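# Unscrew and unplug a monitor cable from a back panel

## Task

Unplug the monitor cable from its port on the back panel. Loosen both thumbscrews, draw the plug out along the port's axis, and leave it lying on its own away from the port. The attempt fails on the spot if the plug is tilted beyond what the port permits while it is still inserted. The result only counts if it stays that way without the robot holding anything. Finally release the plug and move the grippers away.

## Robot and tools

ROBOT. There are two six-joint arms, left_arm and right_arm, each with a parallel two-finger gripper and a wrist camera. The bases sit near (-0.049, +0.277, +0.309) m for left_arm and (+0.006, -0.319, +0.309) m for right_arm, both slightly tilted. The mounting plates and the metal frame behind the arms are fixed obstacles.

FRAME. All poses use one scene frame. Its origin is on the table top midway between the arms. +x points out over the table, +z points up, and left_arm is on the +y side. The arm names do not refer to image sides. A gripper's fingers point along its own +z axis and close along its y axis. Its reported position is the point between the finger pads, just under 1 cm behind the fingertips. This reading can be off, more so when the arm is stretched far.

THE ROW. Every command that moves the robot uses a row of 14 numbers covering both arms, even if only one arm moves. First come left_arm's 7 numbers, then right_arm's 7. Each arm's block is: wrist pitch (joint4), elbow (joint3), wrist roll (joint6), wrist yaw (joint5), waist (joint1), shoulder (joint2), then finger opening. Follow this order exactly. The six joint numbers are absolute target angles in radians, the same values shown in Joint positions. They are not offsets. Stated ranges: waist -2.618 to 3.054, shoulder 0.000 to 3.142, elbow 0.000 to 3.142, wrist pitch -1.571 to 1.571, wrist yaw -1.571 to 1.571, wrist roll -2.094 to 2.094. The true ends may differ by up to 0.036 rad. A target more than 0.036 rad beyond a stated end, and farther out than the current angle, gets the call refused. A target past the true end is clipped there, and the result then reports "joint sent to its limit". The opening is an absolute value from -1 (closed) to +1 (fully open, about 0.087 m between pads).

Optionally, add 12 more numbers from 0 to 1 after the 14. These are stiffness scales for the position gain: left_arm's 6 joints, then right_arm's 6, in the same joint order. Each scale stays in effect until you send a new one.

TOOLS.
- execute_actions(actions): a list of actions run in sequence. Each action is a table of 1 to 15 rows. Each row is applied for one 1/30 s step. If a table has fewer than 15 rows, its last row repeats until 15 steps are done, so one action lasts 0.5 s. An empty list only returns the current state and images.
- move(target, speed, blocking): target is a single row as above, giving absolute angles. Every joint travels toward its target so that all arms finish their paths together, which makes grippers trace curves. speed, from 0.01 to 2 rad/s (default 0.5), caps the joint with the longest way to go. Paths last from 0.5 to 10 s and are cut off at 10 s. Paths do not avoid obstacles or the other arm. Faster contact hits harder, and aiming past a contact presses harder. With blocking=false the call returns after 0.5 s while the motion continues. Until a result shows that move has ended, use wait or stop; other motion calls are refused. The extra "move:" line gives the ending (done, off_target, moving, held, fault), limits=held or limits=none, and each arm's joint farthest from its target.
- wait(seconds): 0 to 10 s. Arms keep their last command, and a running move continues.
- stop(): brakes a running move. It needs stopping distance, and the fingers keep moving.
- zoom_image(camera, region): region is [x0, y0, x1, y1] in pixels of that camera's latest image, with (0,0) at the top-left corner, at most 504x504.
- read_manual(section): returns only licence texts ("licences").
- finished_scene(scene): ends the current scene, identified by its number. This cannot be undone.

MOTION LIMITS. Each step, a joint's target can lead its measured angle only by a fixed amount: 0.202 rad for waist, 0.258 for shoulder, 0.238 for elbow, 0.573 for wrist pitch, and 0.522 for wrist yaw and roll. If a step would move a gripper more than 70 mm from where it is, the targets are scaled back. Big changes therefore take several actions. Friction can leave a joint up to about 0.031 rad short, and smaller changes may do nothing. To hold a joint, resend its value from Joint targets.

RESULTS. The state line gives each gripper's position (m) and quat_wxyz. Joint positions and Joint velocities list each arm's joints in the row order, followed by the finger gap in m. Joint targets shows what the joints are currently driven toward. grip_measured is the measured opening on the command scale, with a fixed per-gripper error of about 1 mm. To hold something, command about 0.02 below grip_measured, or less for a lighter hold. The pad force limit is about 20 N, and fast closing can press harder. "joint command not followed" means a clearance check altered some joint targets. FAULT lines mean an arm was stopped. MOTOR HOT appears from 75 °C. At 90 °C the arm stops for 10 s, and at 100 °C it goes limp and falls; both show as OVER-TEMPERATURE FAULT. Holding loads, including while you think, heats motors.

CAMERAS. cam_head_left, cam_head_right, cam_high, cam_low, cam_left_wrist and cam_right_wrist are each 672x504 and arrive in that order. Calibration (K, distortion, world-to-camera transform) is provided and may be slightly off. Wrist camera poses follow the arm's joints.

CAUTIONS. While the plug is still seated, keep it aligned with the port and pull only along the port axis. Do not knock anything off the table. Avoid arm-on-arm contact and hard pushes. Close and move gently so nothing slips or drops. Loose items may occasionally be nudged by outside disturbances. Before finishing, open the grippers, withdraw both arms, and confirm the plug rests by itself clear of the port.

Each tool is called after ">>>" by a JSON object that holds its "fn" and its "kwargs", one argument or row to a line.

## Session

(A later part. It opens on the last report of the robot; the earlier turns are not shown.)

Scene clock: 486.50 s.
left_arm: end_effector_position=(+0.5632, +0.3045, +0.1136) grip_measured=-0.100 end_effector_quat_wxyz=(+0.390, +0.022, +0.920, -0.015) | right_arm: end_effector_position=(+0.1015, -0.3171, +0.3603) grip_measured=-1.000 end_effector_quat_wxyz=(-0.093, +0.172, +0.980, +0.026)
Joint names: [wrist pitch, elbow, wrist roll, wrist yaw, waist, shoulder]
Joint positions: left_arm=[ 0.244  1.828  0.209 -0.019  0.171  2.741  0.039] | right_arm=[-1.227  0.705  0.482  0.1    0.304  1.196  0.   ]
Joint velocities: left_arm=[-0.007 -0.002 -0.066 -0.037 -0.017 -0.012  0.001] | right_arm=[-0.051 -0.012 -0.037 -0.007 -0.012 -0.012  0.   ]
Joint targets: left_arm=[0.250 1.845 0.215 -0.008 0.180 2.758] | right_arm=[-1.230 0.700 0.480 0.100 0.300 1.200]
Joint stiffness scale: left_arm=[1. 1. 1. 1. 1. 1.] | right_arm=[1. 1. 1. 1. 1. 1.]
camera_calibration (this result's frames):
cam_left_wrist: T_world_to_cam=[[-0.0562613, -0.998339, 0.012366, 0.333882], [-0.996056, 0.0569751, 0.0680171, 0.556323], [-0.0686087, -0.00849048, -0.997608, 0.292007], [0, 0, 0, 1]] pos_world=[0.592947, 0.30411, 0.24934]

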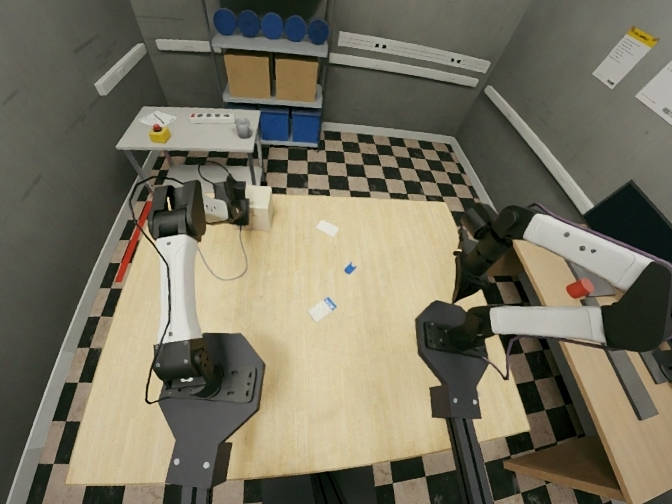

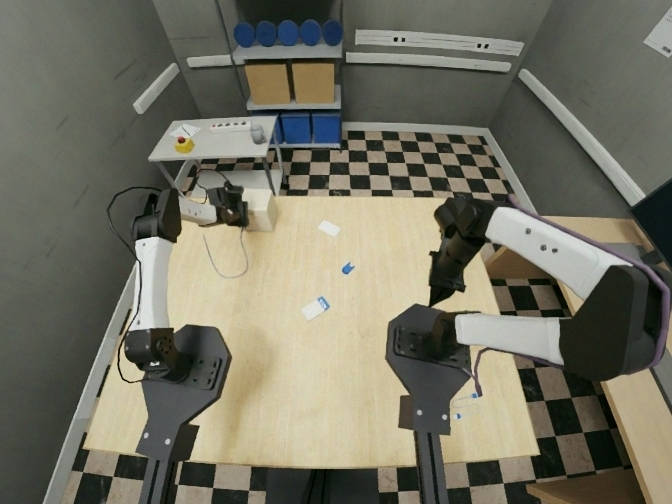

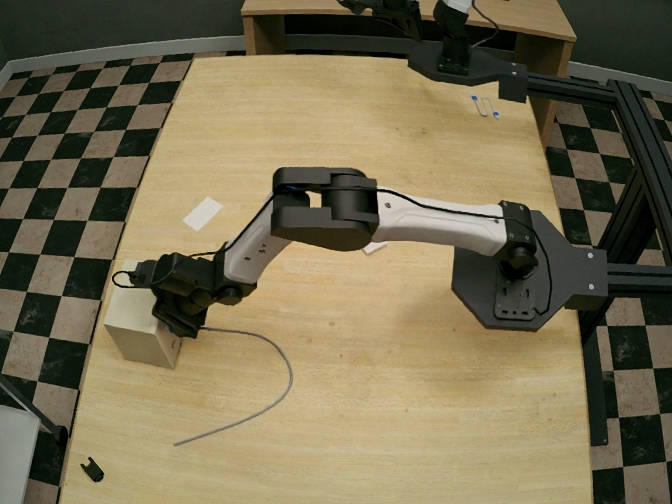

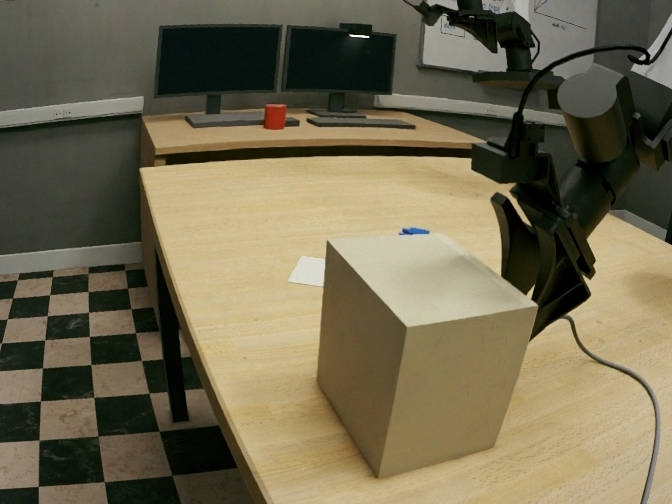

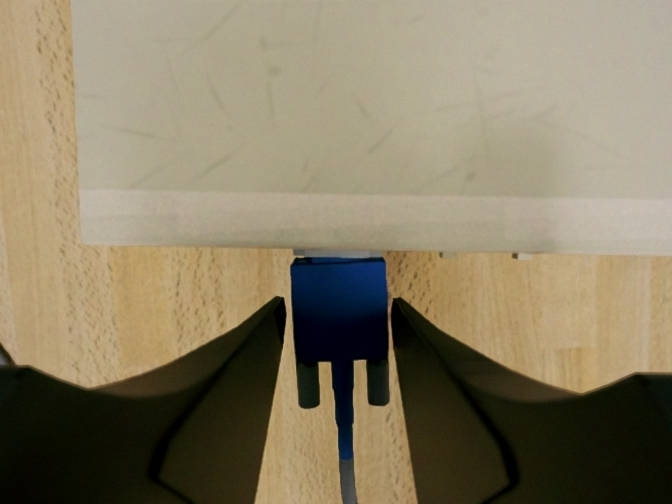

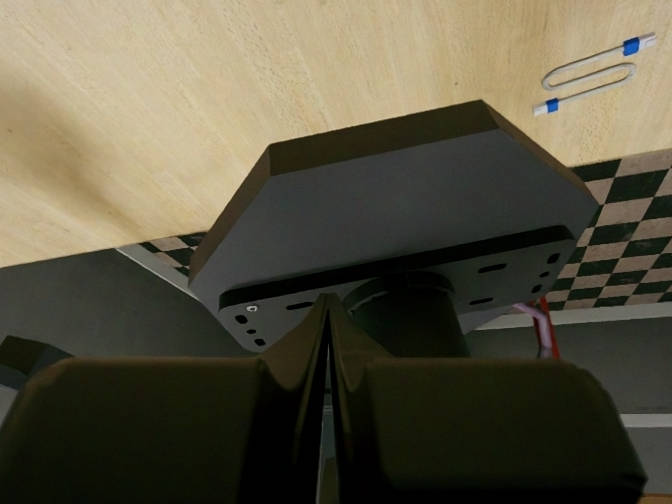

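>>> {"fn": "execute_actions", "kwargs": {
  "actions": [
    [[0.25,1.835,0.215,-0.012,0.18,2.75,-0.13,-1.23,0.7,0.48,0.1,0.3,1.2,-1],[0.25,1.83,0.215,-0.012,0.18,2.745,-0.16,-1.23,0.7,0.48,0.1,0.3,1.2,-1],[0.25,1.825,0.215,-0.012,0.18,2.742,-0.18,-1.23,0.7,0.48,0.1,0.3,1.2,-1],[0.25,1.82,0.215,-0.012,0.18,2.74,-0.2,-1.23,0.7,0.48,0.1,0.3,1.2,-1],[0.25,1.82,0.215,-0.012,0.18,2.74,-0.215,-1.23,0.7,0.48,0.1,0.3,1.2,-1],[0.25,1.82,0.215,-0.012,0.18,2.74,-0.23,-1.23,0.7,0.48,0.1,0.3,1.2,-1],[0.25,1.82,0.215,-0.012,0.18,2.74,-0.245,-1.23,0.7,0.48,0.1,0.3,1.2,-1],[0.25,1.82,0.215,-0.012,0.18,2.74,-0.26,-1.23,0.7,0.48,0.1,0.3,1.2,-1],[0.25,1.82,0.215,-0.012,0.18,2.74,-0.275,-1.23,0.7,0.48,0.1,0.3,1.2,-1],[0.25,1.82,0.215,-0.012,0.18,2.74,-0.29,-1.23,0.7,0.48,0.1,0.3,1.2,-1],[0.25,1.82,0.215,-0.012,0.18,2.74,-0.305,-1.23,0.7,0.48,0.1,0.3,1.2,-1],[0.25,1.82,0.215,-0.012,0.18,2.74,-0.32,-1.23,0.7,0.48,0.1,0.3,1.2,-1]]
  ]
}}

>>> {"fn": "zoom_image", "kwargs": {
  "camera": "cam_left_wrist",
  "region": [250,230,430,410]
}}

Scene clock: 487.63 s.
left_arm: end_effector_position=(+0.5633, +0.3043, +0.1136) grip_measured=-0.286 end_effector_quat_wxyz=(+0.390, +0.022, +0.920, -0.015) | right_arm: end_effector_position=(+0.1015, -0.3171, +0.3603) grip_measured=-1.000 end_effector_quat_wxyz=(-0.093, +0.172, +0.980, +0.026)
Joint names: [wrist pitch, elbow, wrist roll, wrist yaw, waist, shoulder]
Joint positions: left_arm=[ 0.244  1.828  0.209 -0.018  0.171  2.741  0.031] | right_arm=[-1.227  0.705  0.482  0.1    0.304  1.196  0.   ]
Joint velocities: left_arm=[-0.051  0.002 -0.007  0.037  0.002 -0.002 -0.001] | right_arm=[-0.037  0.007 -0.066 -0.066 -0.012 -0.002  0.   ]
Joint targets: left_arm=[0.250 1.820 0.215 -0.012 0.180 2.740] | right_arm=[-1.230 0.700 0.480 0.100 0.300 1.200]
Joint stiffness scale: left_arm=[1. 1. 1. 1. 1. 1.] | right_arm=[1. 1. 1. 1. 1. 1.]
camera_calibration (this result's frames):
cam_left_wrist: T_world_to_cam=[[-0.0570649, -0.998284, 0.0131431, 0.334033], [-0.996024, 0.057828, 0.0677681, 0.556108], [-0.0684119, -0.00922363, -0.997615, 0.292145], [0, 0, 0, 1]] pos_world=[0.592945, 0.303996, 0.249371]

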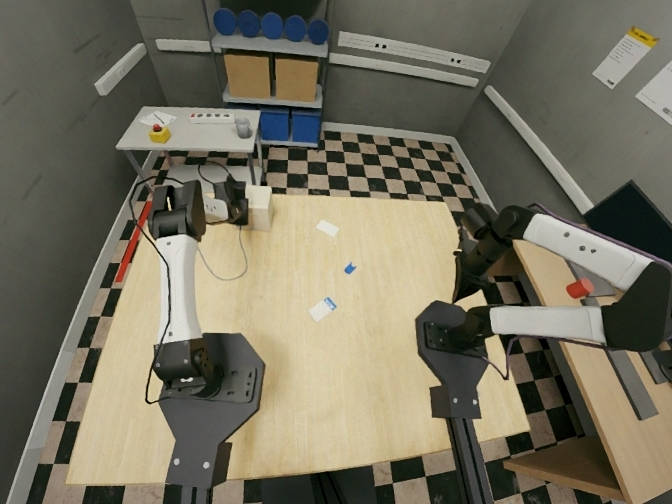

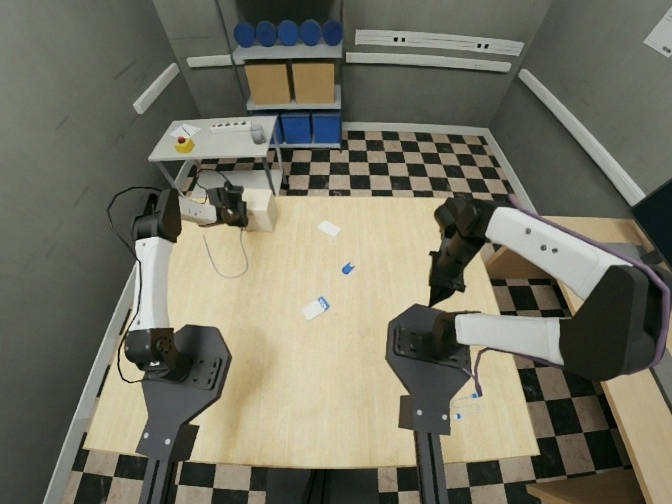

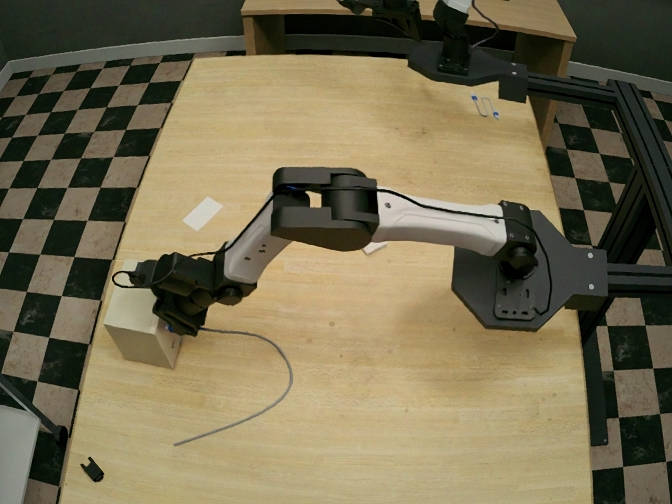

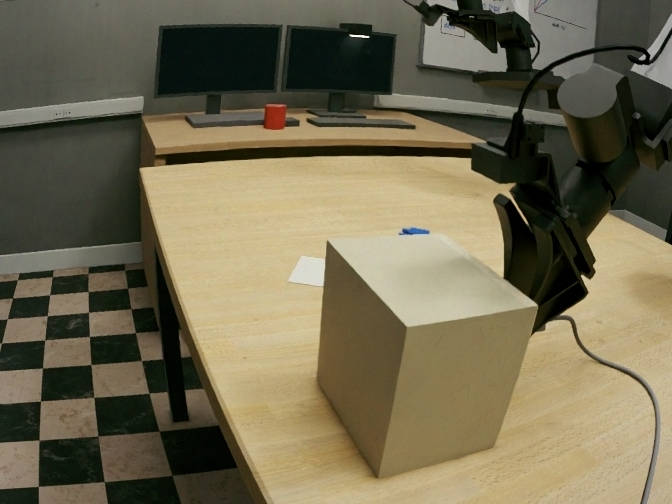

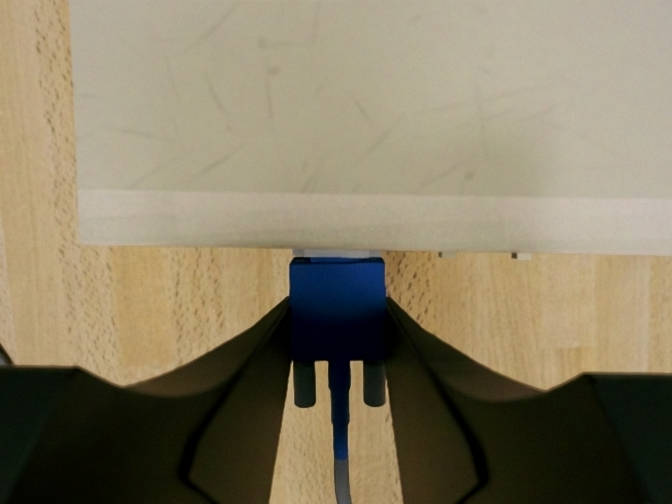

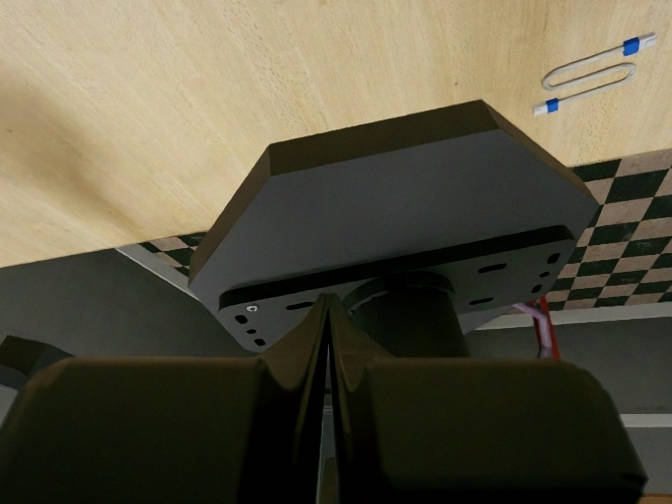

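Region (250, 230, 430, 410) of cam_left_wrist's 672x504 image, scaled by 2.800, with more detail than that image has.

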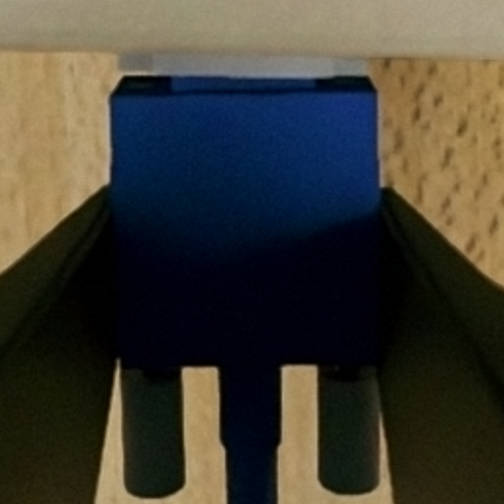

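>>> {"fn": "execute_actions", "kwargs": {
  "actions": [
    [[0.235,1.812,0.215,-0.015,0.181,2.735,-0.32,-1.23,0.7,0.48,0.1,0.3,1.2,-1],[0.235,1.809,0.215,-0.015,0.181,2.733,-0.32,-1.23,0.7,0.48,0.1,0.3,1.2,-1],[0.235,1.807,0.215,-0.015,0.181,2.732,-0.32,-1.23,0.7,0.48,0.1,0.3,1.2,-1],[0.235,1.805,0.215,-0.015,0.181,2.731,-0.32,-1.23,0.7,0.48,0.1,0.3,1.2,-1],[0.235,1.803,0.215,-0.015,0.181,2.73,-0.32,-1.23,0.7,0.48,0.1,0.3,1.2,-1],[0.235,1.801,0.215,-0.015,0.181,2.729,-0.32,-1.23,0.7,0.48,0.1,0.3,1.2,-1],[0.235,1.799,0.215,-0.015,0.1815,2.7275,-0.32,-1.23,0.7,0.48,0.1,0.3,1.2,-1],[0.235,1.797,0.215,-0.015,0.1815,2.7265,-0.32,-1.23,0.7,0.48,0.1,0.3,1.2,-1],[0.235,1.795,0.215,-0.015,0.1815,2.7255,-0.32,-1.23,0.7,0.48,0.1,0.3,1.2,-1],[0.235,1.793,0.215,-0.015,0.182,2.724,-0.32,-1.23,0.7,0.48,0.1,0.3,1.2,-1]]
  ]
}}

>>> {"fn": "zoom_image", "kwargs": {
  "camera": "cam_left_wrist",
  "region": [250,200,430,380]
}}

Scene clock: 489.13 s.
left_arm: end_effector_position=(+0.5628, +0.3042, +0.1134) grip_measured=-0.286 end_effector_quat_wxyz=(+0.393, +0.022, +0.919, -0.015) | right_arm: end_effector_position=(+0.1015, -0.3171, +0.3603) grip_measured=-1.000 end_effector_quat_wxyz=(-0.093, +0.172, +0.980, +0.026)
Joint names: [wrist pitch, elbow, wrist roll, wrist yaw, waist, shoulder]
Joint positions: left_arm=[ 0.258  1.819  0.209 -0.018  0.171  2.74   0.031] | right_arm=[-1.227  0.705  0.482  0.1    0.304  1.196  0.   ]
Joint velocities: left_arm=[ 0.051 -0.017 -0.022  0.022 -0.002  0.012  0.   ] | right_arm=[-0.007  0.002 -0.066 -0.081  0.002  0.002  0.   ]
Joint targets: left_arm=[0.235 1.793 0.215 -0.015 0.182 2.724] | right_arm=[-1.230 0.700 0.480 0.100 0.300 1.200]
Joint stiffness scale: left_arm=[1. 1. 1. 1. 1. 1.] | right_arm=[1. 1. 1. 1. 1. 1.]
camera_calibration (this result's frames):
cam_left_wrist: T_world_to_cam=[[-0.0562162, -0.998341, 0.0124211, 0.333554], [-0.996418, 0.0568864, 0.0625683, 0.556776], [-0.0631711, -0.00885927, -0.997963, 0.288853], [0, 0, 0, 1]] pos_world=[0.59178, 0.303886, 0.249285]

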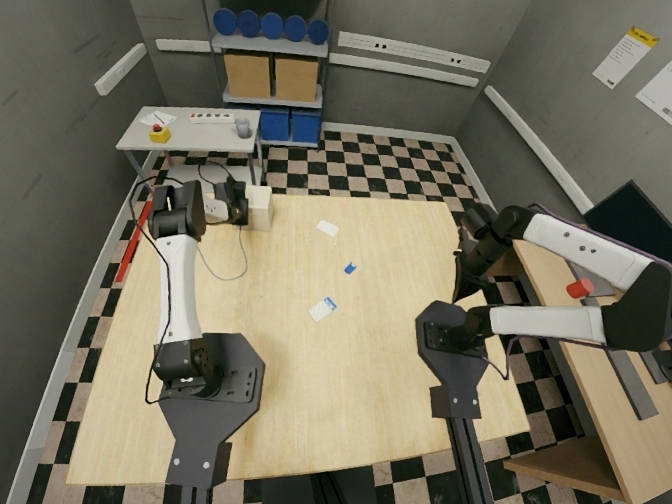

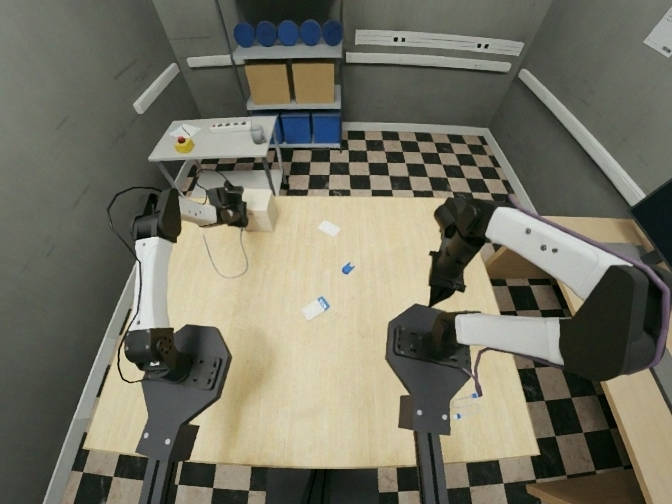

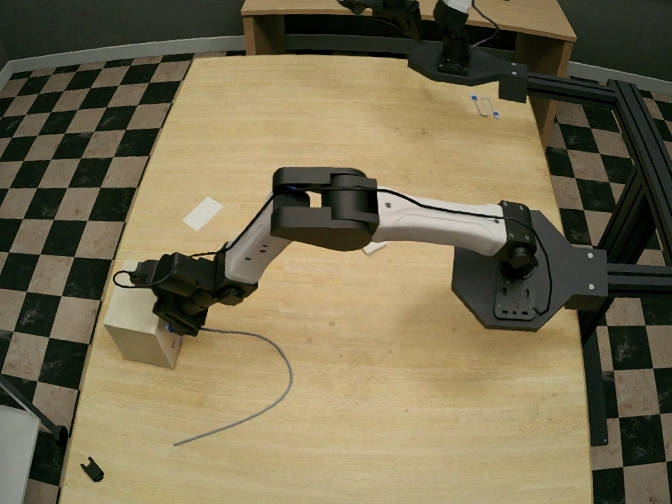

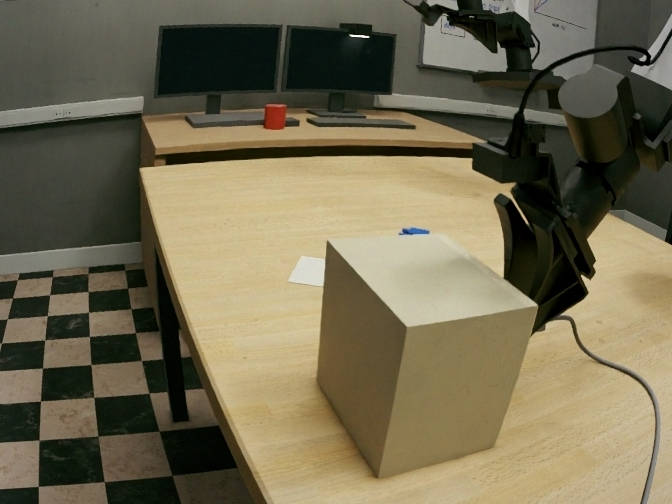

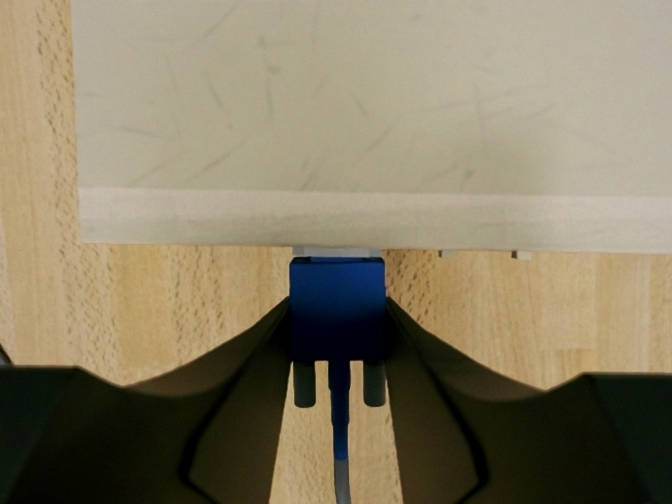

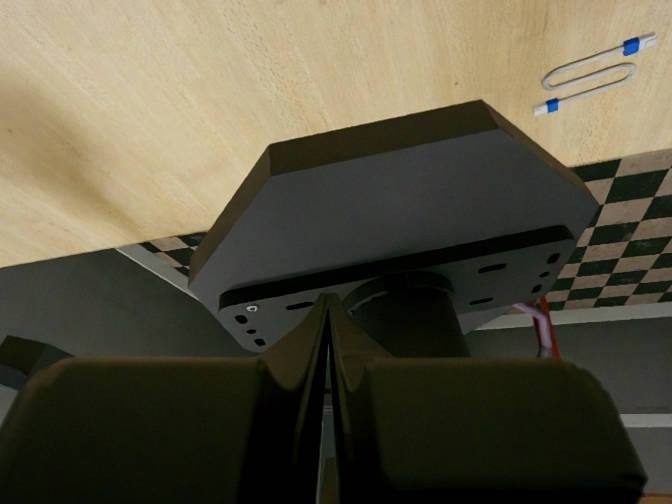

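Region (250, 200, 430, 380) of cam_left_wrist's 672x504 image, scaled by 2.800, with more detail than that image has.

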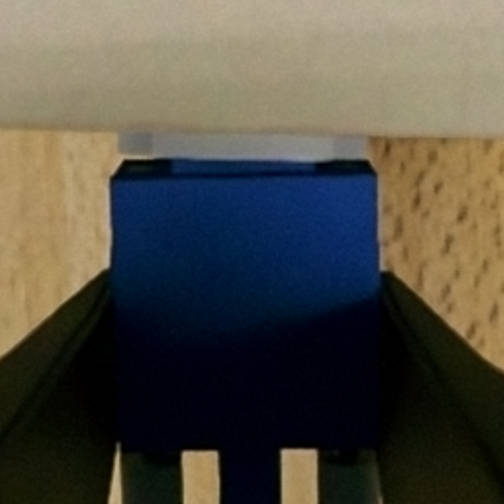

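>>> {"fn": "execute_actions", "kwargs": {
  "actions": [
    [[0.228,1.792,0.215,-0.015,0.182,2.726,-0.33,-1.23,0.7,0.48,0.1,0.3,1.2,-1],[0.221,1.791,0.215,-0.015,0.182,2.727,-0.33,-1.23,0.7,0.48,0.1,0.3,1.2,-1],[0.214,1.79,0.215,-0.015,0.182,2.728,-0.33,-1.23,0.7,0.48,0.1,0.3,1.2,-1],[0.207,1.789,0.215,-0.015,0.182,2.729,-0.33,-1.23,0.7,0.48,0.1,0.3,1.2,-1],[0.2,1.788,0.215,-0.015,0.182,2.73,-0.33,-1.23,0.7,0.48,0.1,0.3,1.2,-1],[0.195,1.787,0.215,-0.015,0.182,2.731,-0.33,-1.23,0.7,0.48,0.1,0.3,1.2,-1],[0.19,1.786,0.215,-0.015,0.182,2.732,-0.33,-1.23,0.7,0.48,0.1,0.3,1.2,-1]]
  ]
}}

Scene clock: 490.57 s.
left_arm: end_effector_position=(+0.5627, +0.3042, +0.1133) grip_measured=-0.286 end_effector_quat_wxyz=(+0.392, +0.022, +0.919, -0.015) | right_arm: end_effector_position=(+0.1015, -0.3171, +0.3603) grip_measured=-1.000 end_effector_quat_wxyz=(-0.093, +0.172, +0.980, +0.026)
Joint names: [wrist pitch, elbow, wrist roll, wrist yaw, waist, shoulder]
Joint positions: left_arm=[ 0.257  1.819  0.209 -0.018  0.171  2.74   0.031] | right_arm=[-1.227  0.705  0.482  0.1    0.304  1.196  0.   ]
Joint velocities: left_arm=[-0.051 -0.017 -0.051 -0.066  0.007 -0.007 -0.002] | right_arm=[ 0.095  0.022  0.022 -0.007 -0.007  0.002  0.   ]
Joint targets: left_arm=[0.190 1.786 0.215 -0.015 0.182 2.732] | right_arm=[-1.230 0.700 0.480 0.100 0.300 1.200]
Joint stiffness scale: left_arm=[1. 1. 1. 1. 1. 1.] | right_arm=[1. 1. 1. 1. 1. 1.]
camera_calibration (this result's frames):
cam_left_wrist: T_world_to_cam=[[-0.0563377, -0.998333, 0.012524, 0.333569], [-0.996364, 0.0570208, 0.0633113, 0.556476], [-0.0639199, -0.00891162, -0.997915, 0.289163], [0, 0, 0, 1]] pos_world=[0.591728, 0.303859, 0.249151]

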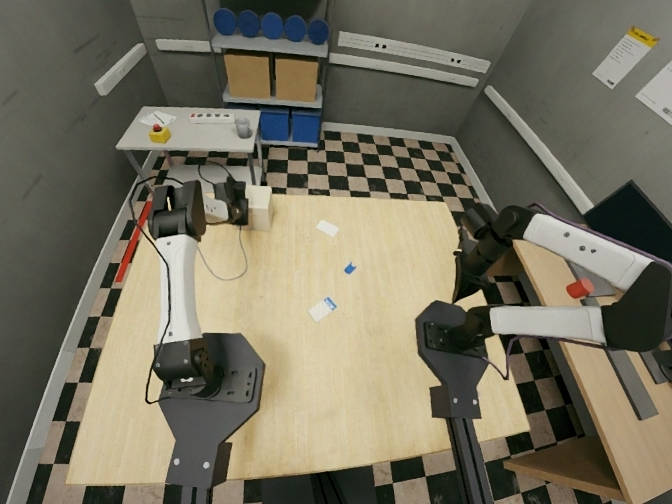

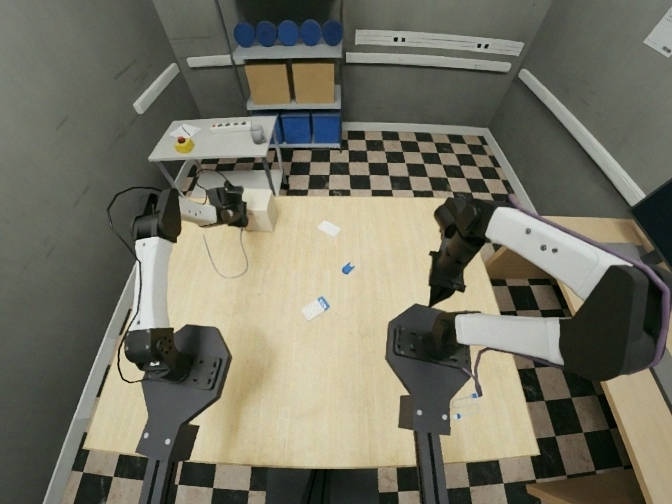

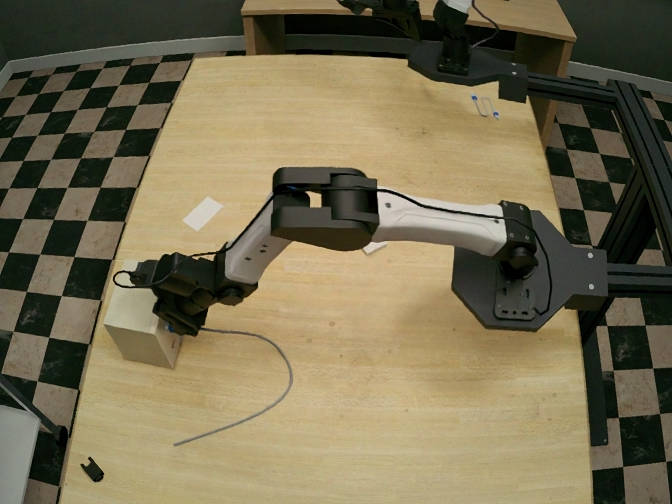

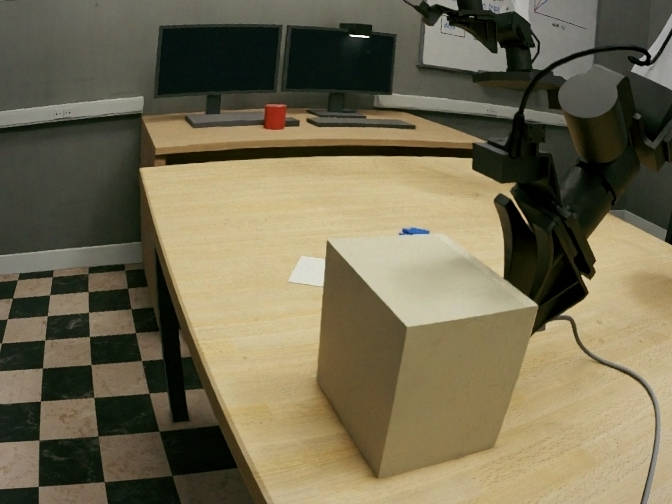

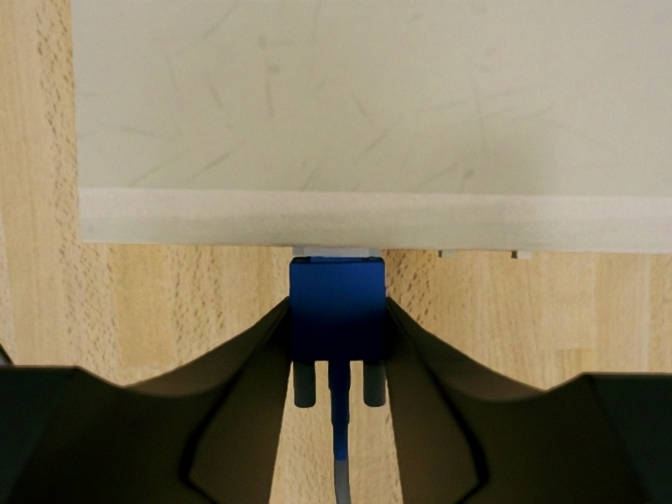

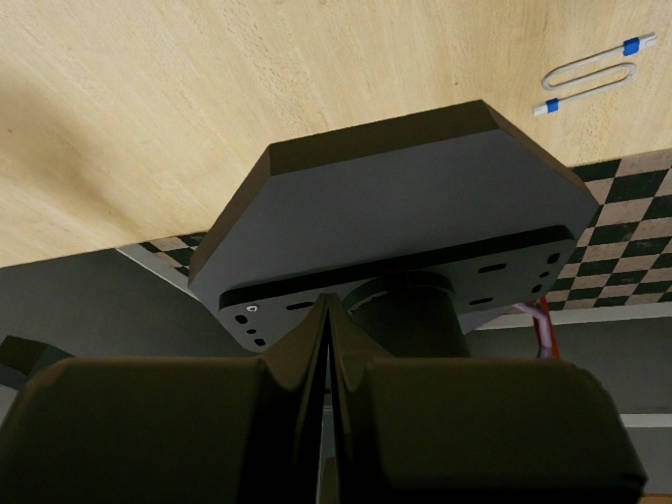

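>>> {"fn": "execute_actions", "kwargs": {
  "actions": [
    [[0.185,1.785,0.215,-0.015,0.182,2.733,-0.33,-1.23,0.7,0.48,0.1,0.3,1.2,-1],[0.18,1.784,0.215,-0.015,0.182,2.734,-0.33,-1.23,0.7,0.48,0.1,0.3,1.2,-1],[0.175,1.783,0.215,-0.015,0.182,2.735,-0.33,-1.23,0.7,0.48,0.1,0.3,1.2,-1],[0.17,1.782,0.215,-0.015,0.182,2.736,-0.33,-1.23,0.7,0.48,0.1,0.3,1.2,-1],[0.165,1.781,0.215,-0.015,0.182,2.737,-0.33,-1.23,0.7,0.48,0.1,0.3,1.2,-1],[0.16,1.78,0.215,-0.015,0.182,2.738,-0.33,-1.23,0.7,0.48,0.1,0.3,1.2,-1],[0.155,1.779,0.215,-0.015,0.182,2.738,-0.33,-1.23,0.7,0.48,0.1,0.3,1.2,-1],[0.15,1.778,0.215,-0.015,0.182,2.739,-0.33,-1.23,0.7,0.48,0.1,0.3,1.2,-1],[0.145,1.777,0.215,-0.015,0.182,2.739,-0.33,-1.23,0.7,0.48,0.1,0.3,1.2,-1]]
  ]
}}

Scene clock: 491.70 s.
left_arm: end_effector_position=(+0.5619, +0.3040, +0.1127) grip_measured=-0.286 end_effector_quat_wxyz=(+0.391, +0.022, +0.920, -0.015) | right_arm: end_effector_position=(+0.1015, -0.3171, +0.3603) grip_measured=-1.000 end_effector_quat_wxyz=(-0.093, +0.172, +0.980, +0.026)
Joint names: [wrist pitch, elbow, wrist roll, wrist yaw, waist, shoulder]
Joint positions: left_arm=[ 0.253  1.819  0.21  -0.018  0.171  2.74   0.031] | right_arm=[-1.227  0.705  0.482  0.1    0.304  1.196  0.   ]
Joint velocities: left_arm=[-0.095  0.002 -0.022 -0.11  -0.017  0.007 -0.   ] | right_arm=[ 0.022  0.007 -0.051 -0.007 -0.017 -0.017  0.   ]
Joint targets: left_arm=[0.145 1.777 0.215 -0.015 0.182 2.739] | right_arm=[-1.230 0.700 0.480 0.100 0.300 1.200]
Joint stiffness scale: left_arm=[1. 1. 1. 1. 1. 1.] | right_arm=[1. 1. 1. 1. 1. 1.]
camera_calibration (this result's frames):
cam_left_wrist: T_world_to_cam=[[-0.0572086, -0.998281, 0.0127652, 0.333834], [-0.996068, 0.0579389, 0.0670241, 0.554893], [-0.0676485, -0.00888065, -0.99767, 0.29061], [0, 0, 0, 1]] pos_world=[0.591468, 0.303691, 0.24848]

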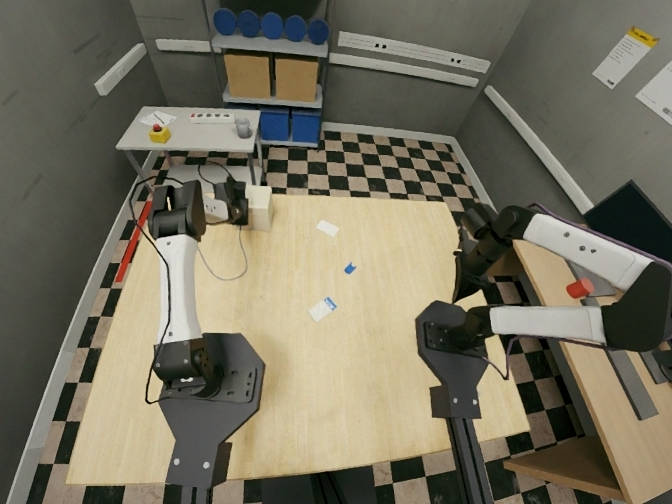

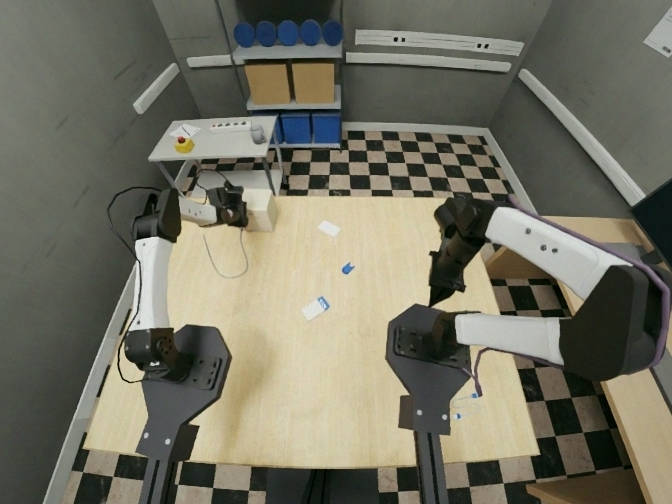

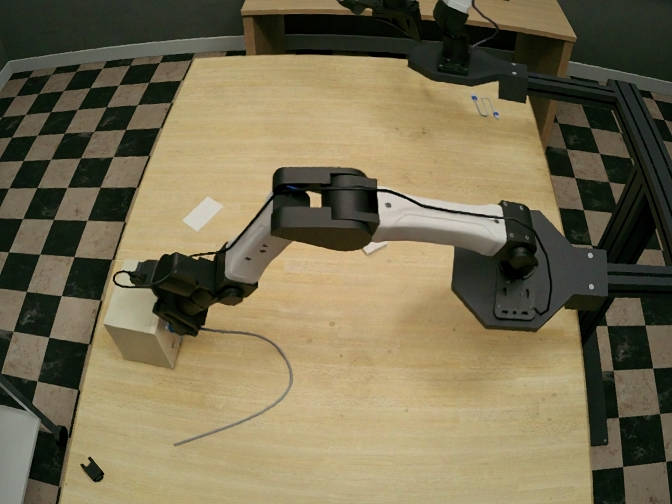

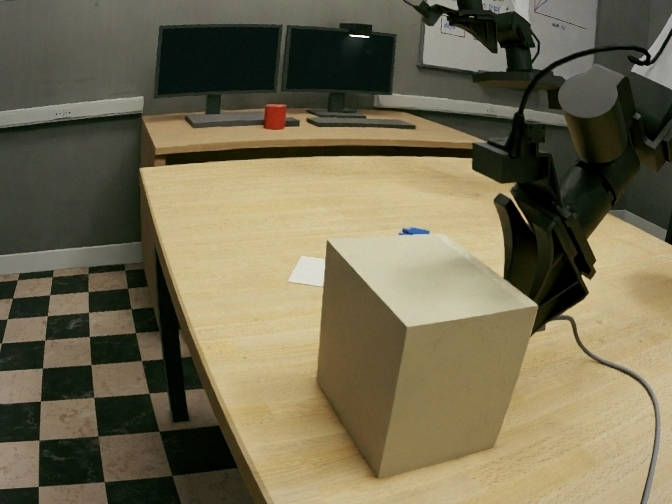

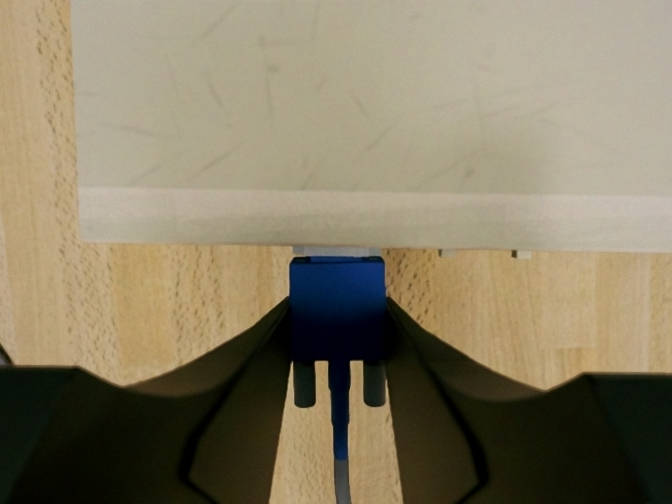

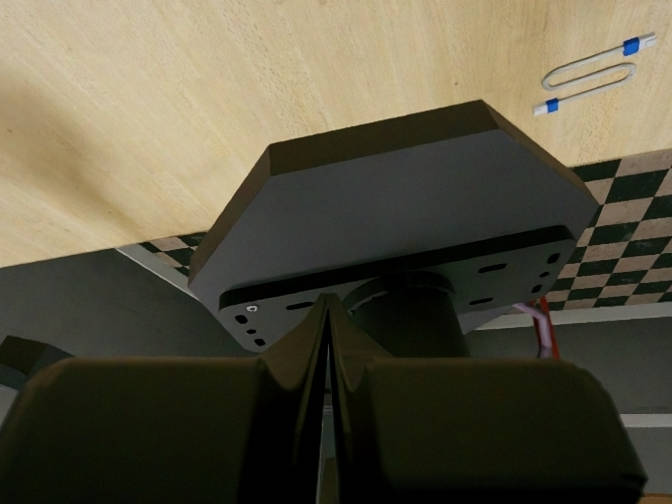

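>>> {"fn": "execute_actions", "kwargs": {
  "actions": [
    [[0.145,1.777,0.215,-0.015,0.182,2.737,-0.33,-1.23,0.7,0.48,0.1,0.3,1.2,-1],[0.145,1.777,0.215,-0.015,0.182,2.735,-0.33,-1.23,0.7,0.48,0.1,0.3,1.2,-1],[0.145,1.776,0.215,-0.015,0.182,2.733,-0.33,-1.23,0.7,0.48,0.1,0.3,1.2,-1],[0.145,1.775,0.215,-0.015,0.182,2.732,-0.33,-1.23,0.7,0.48,0.1,0.3,1.2,-1],[0.145,1.774,0.215,-0.015,0.182,2.731,-0.33,-1.23,0.7,0.48,0.1,0.3,1.2,-1],[0.145,1.773,0.215,-0.015,0.182,2.73,-0.33,-1.23,0.7,0.48,0.1,0.3,1.2,-1],[0.145,1.772,0.215,-0.015,0.182,2.729,-0.33,-1.23,0.7,0.48,0.1,0.3,1.2,-1]]
  ]
}}

Scene clock: 492.63 s.
left_arm: end_effector_position=(+0.5527, +0.3035, +0.1098) grip_measured=-0.286 end_effector_quat_wxyz=(+0.374, +0.025, +0.927, -0.018) | right_arm: end_effector_position=(+0.1015, -0.3171, +0.3603) grip_measured=-1.000 end_effector_quat_wxyz=(-0.093, +0.172, +0.980, +0.026)
Joint names: [wrist pitch, elbow, wrist roll, wrist yaw, waist, shoulder]
Joint positions: left_arm=[ 0.22   1.802  0.211 -0.018  0.172  2.727  0.031] | right_arm=[-1.227  0.705  0.482  0.1    0.304  1.196  0.   ]
Joint velocities: left_arm=[-0.344 -0.1   -0.081  0.007  0.012 -0.012  0.001] | right_arm=[-0.007  0.007  0.007  0.007  0.007  0.007  0.   ]
Joint targets: left_arm=[0.145 1.772 0.215 -0.015 0.182 2.729] | right_arm=[-1.230 0.700 0.480 0.100 0.300 1.200]
Joint stiffness scale: left_arm=[1. 1. 1. 1. 1. 1.] | right_arm=[1. 1. 1. 1. 1. 1.]
camera_calibration (this result's frames):
cam_left_wrist: T_world_to_cam=[[-0.0626383, -0.997892, 0.0169481, 0.335283], [-0.992637, 0.0640545, 0.102809, 0.538239], [-0.103678, -0.0103836, -0.994557, 0.307119], [0, 0, 0, 1]] pos_world=[0.587119, 0.303289, 0.244429]

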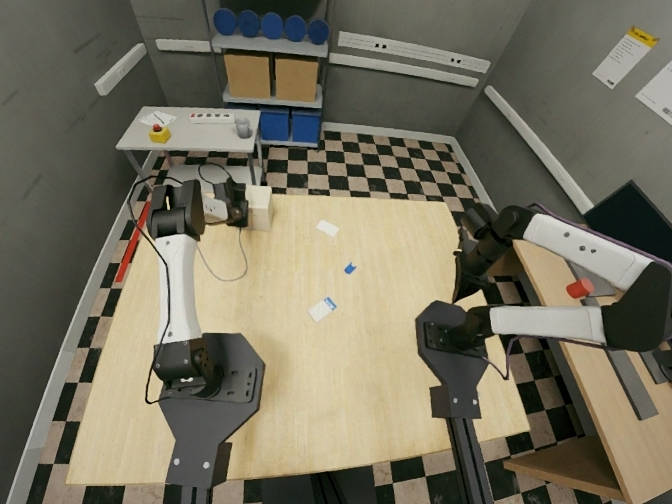

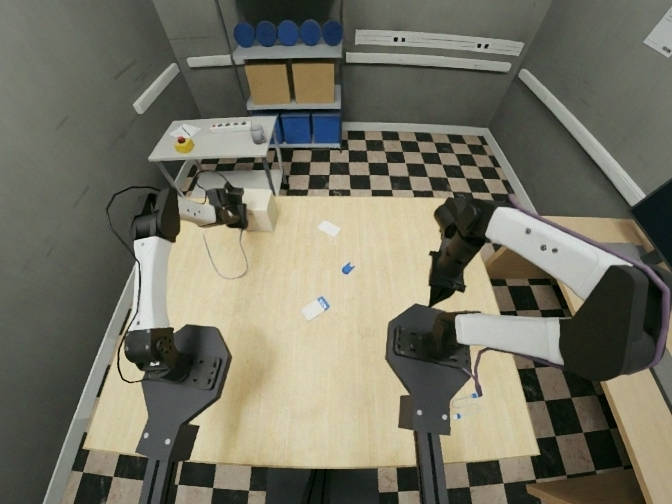

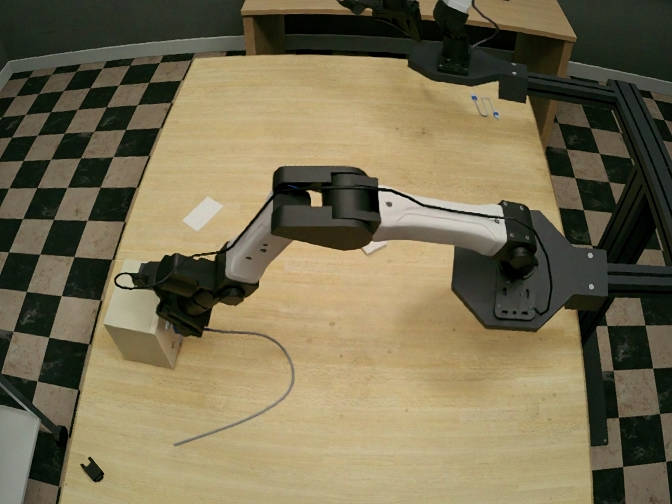

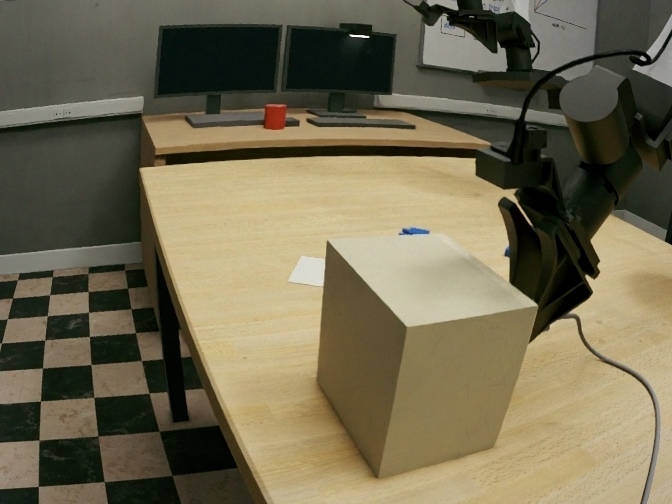

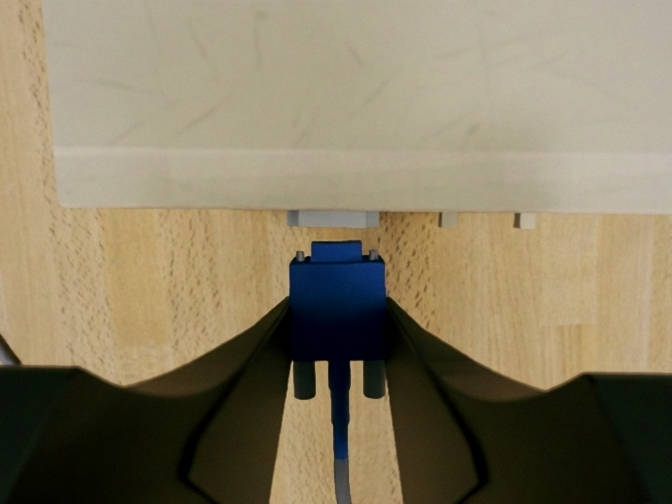

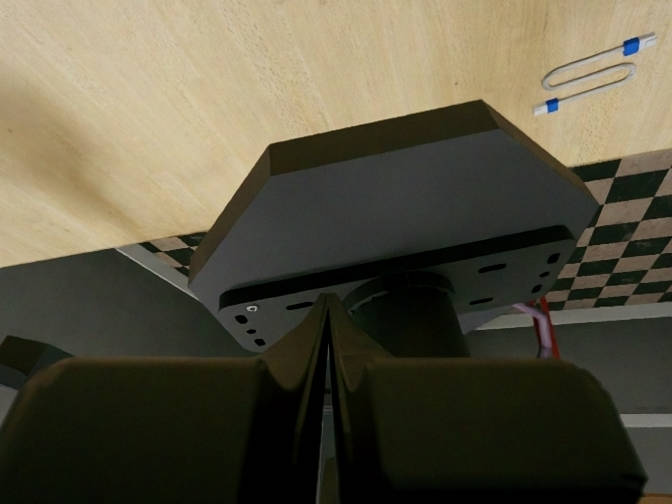

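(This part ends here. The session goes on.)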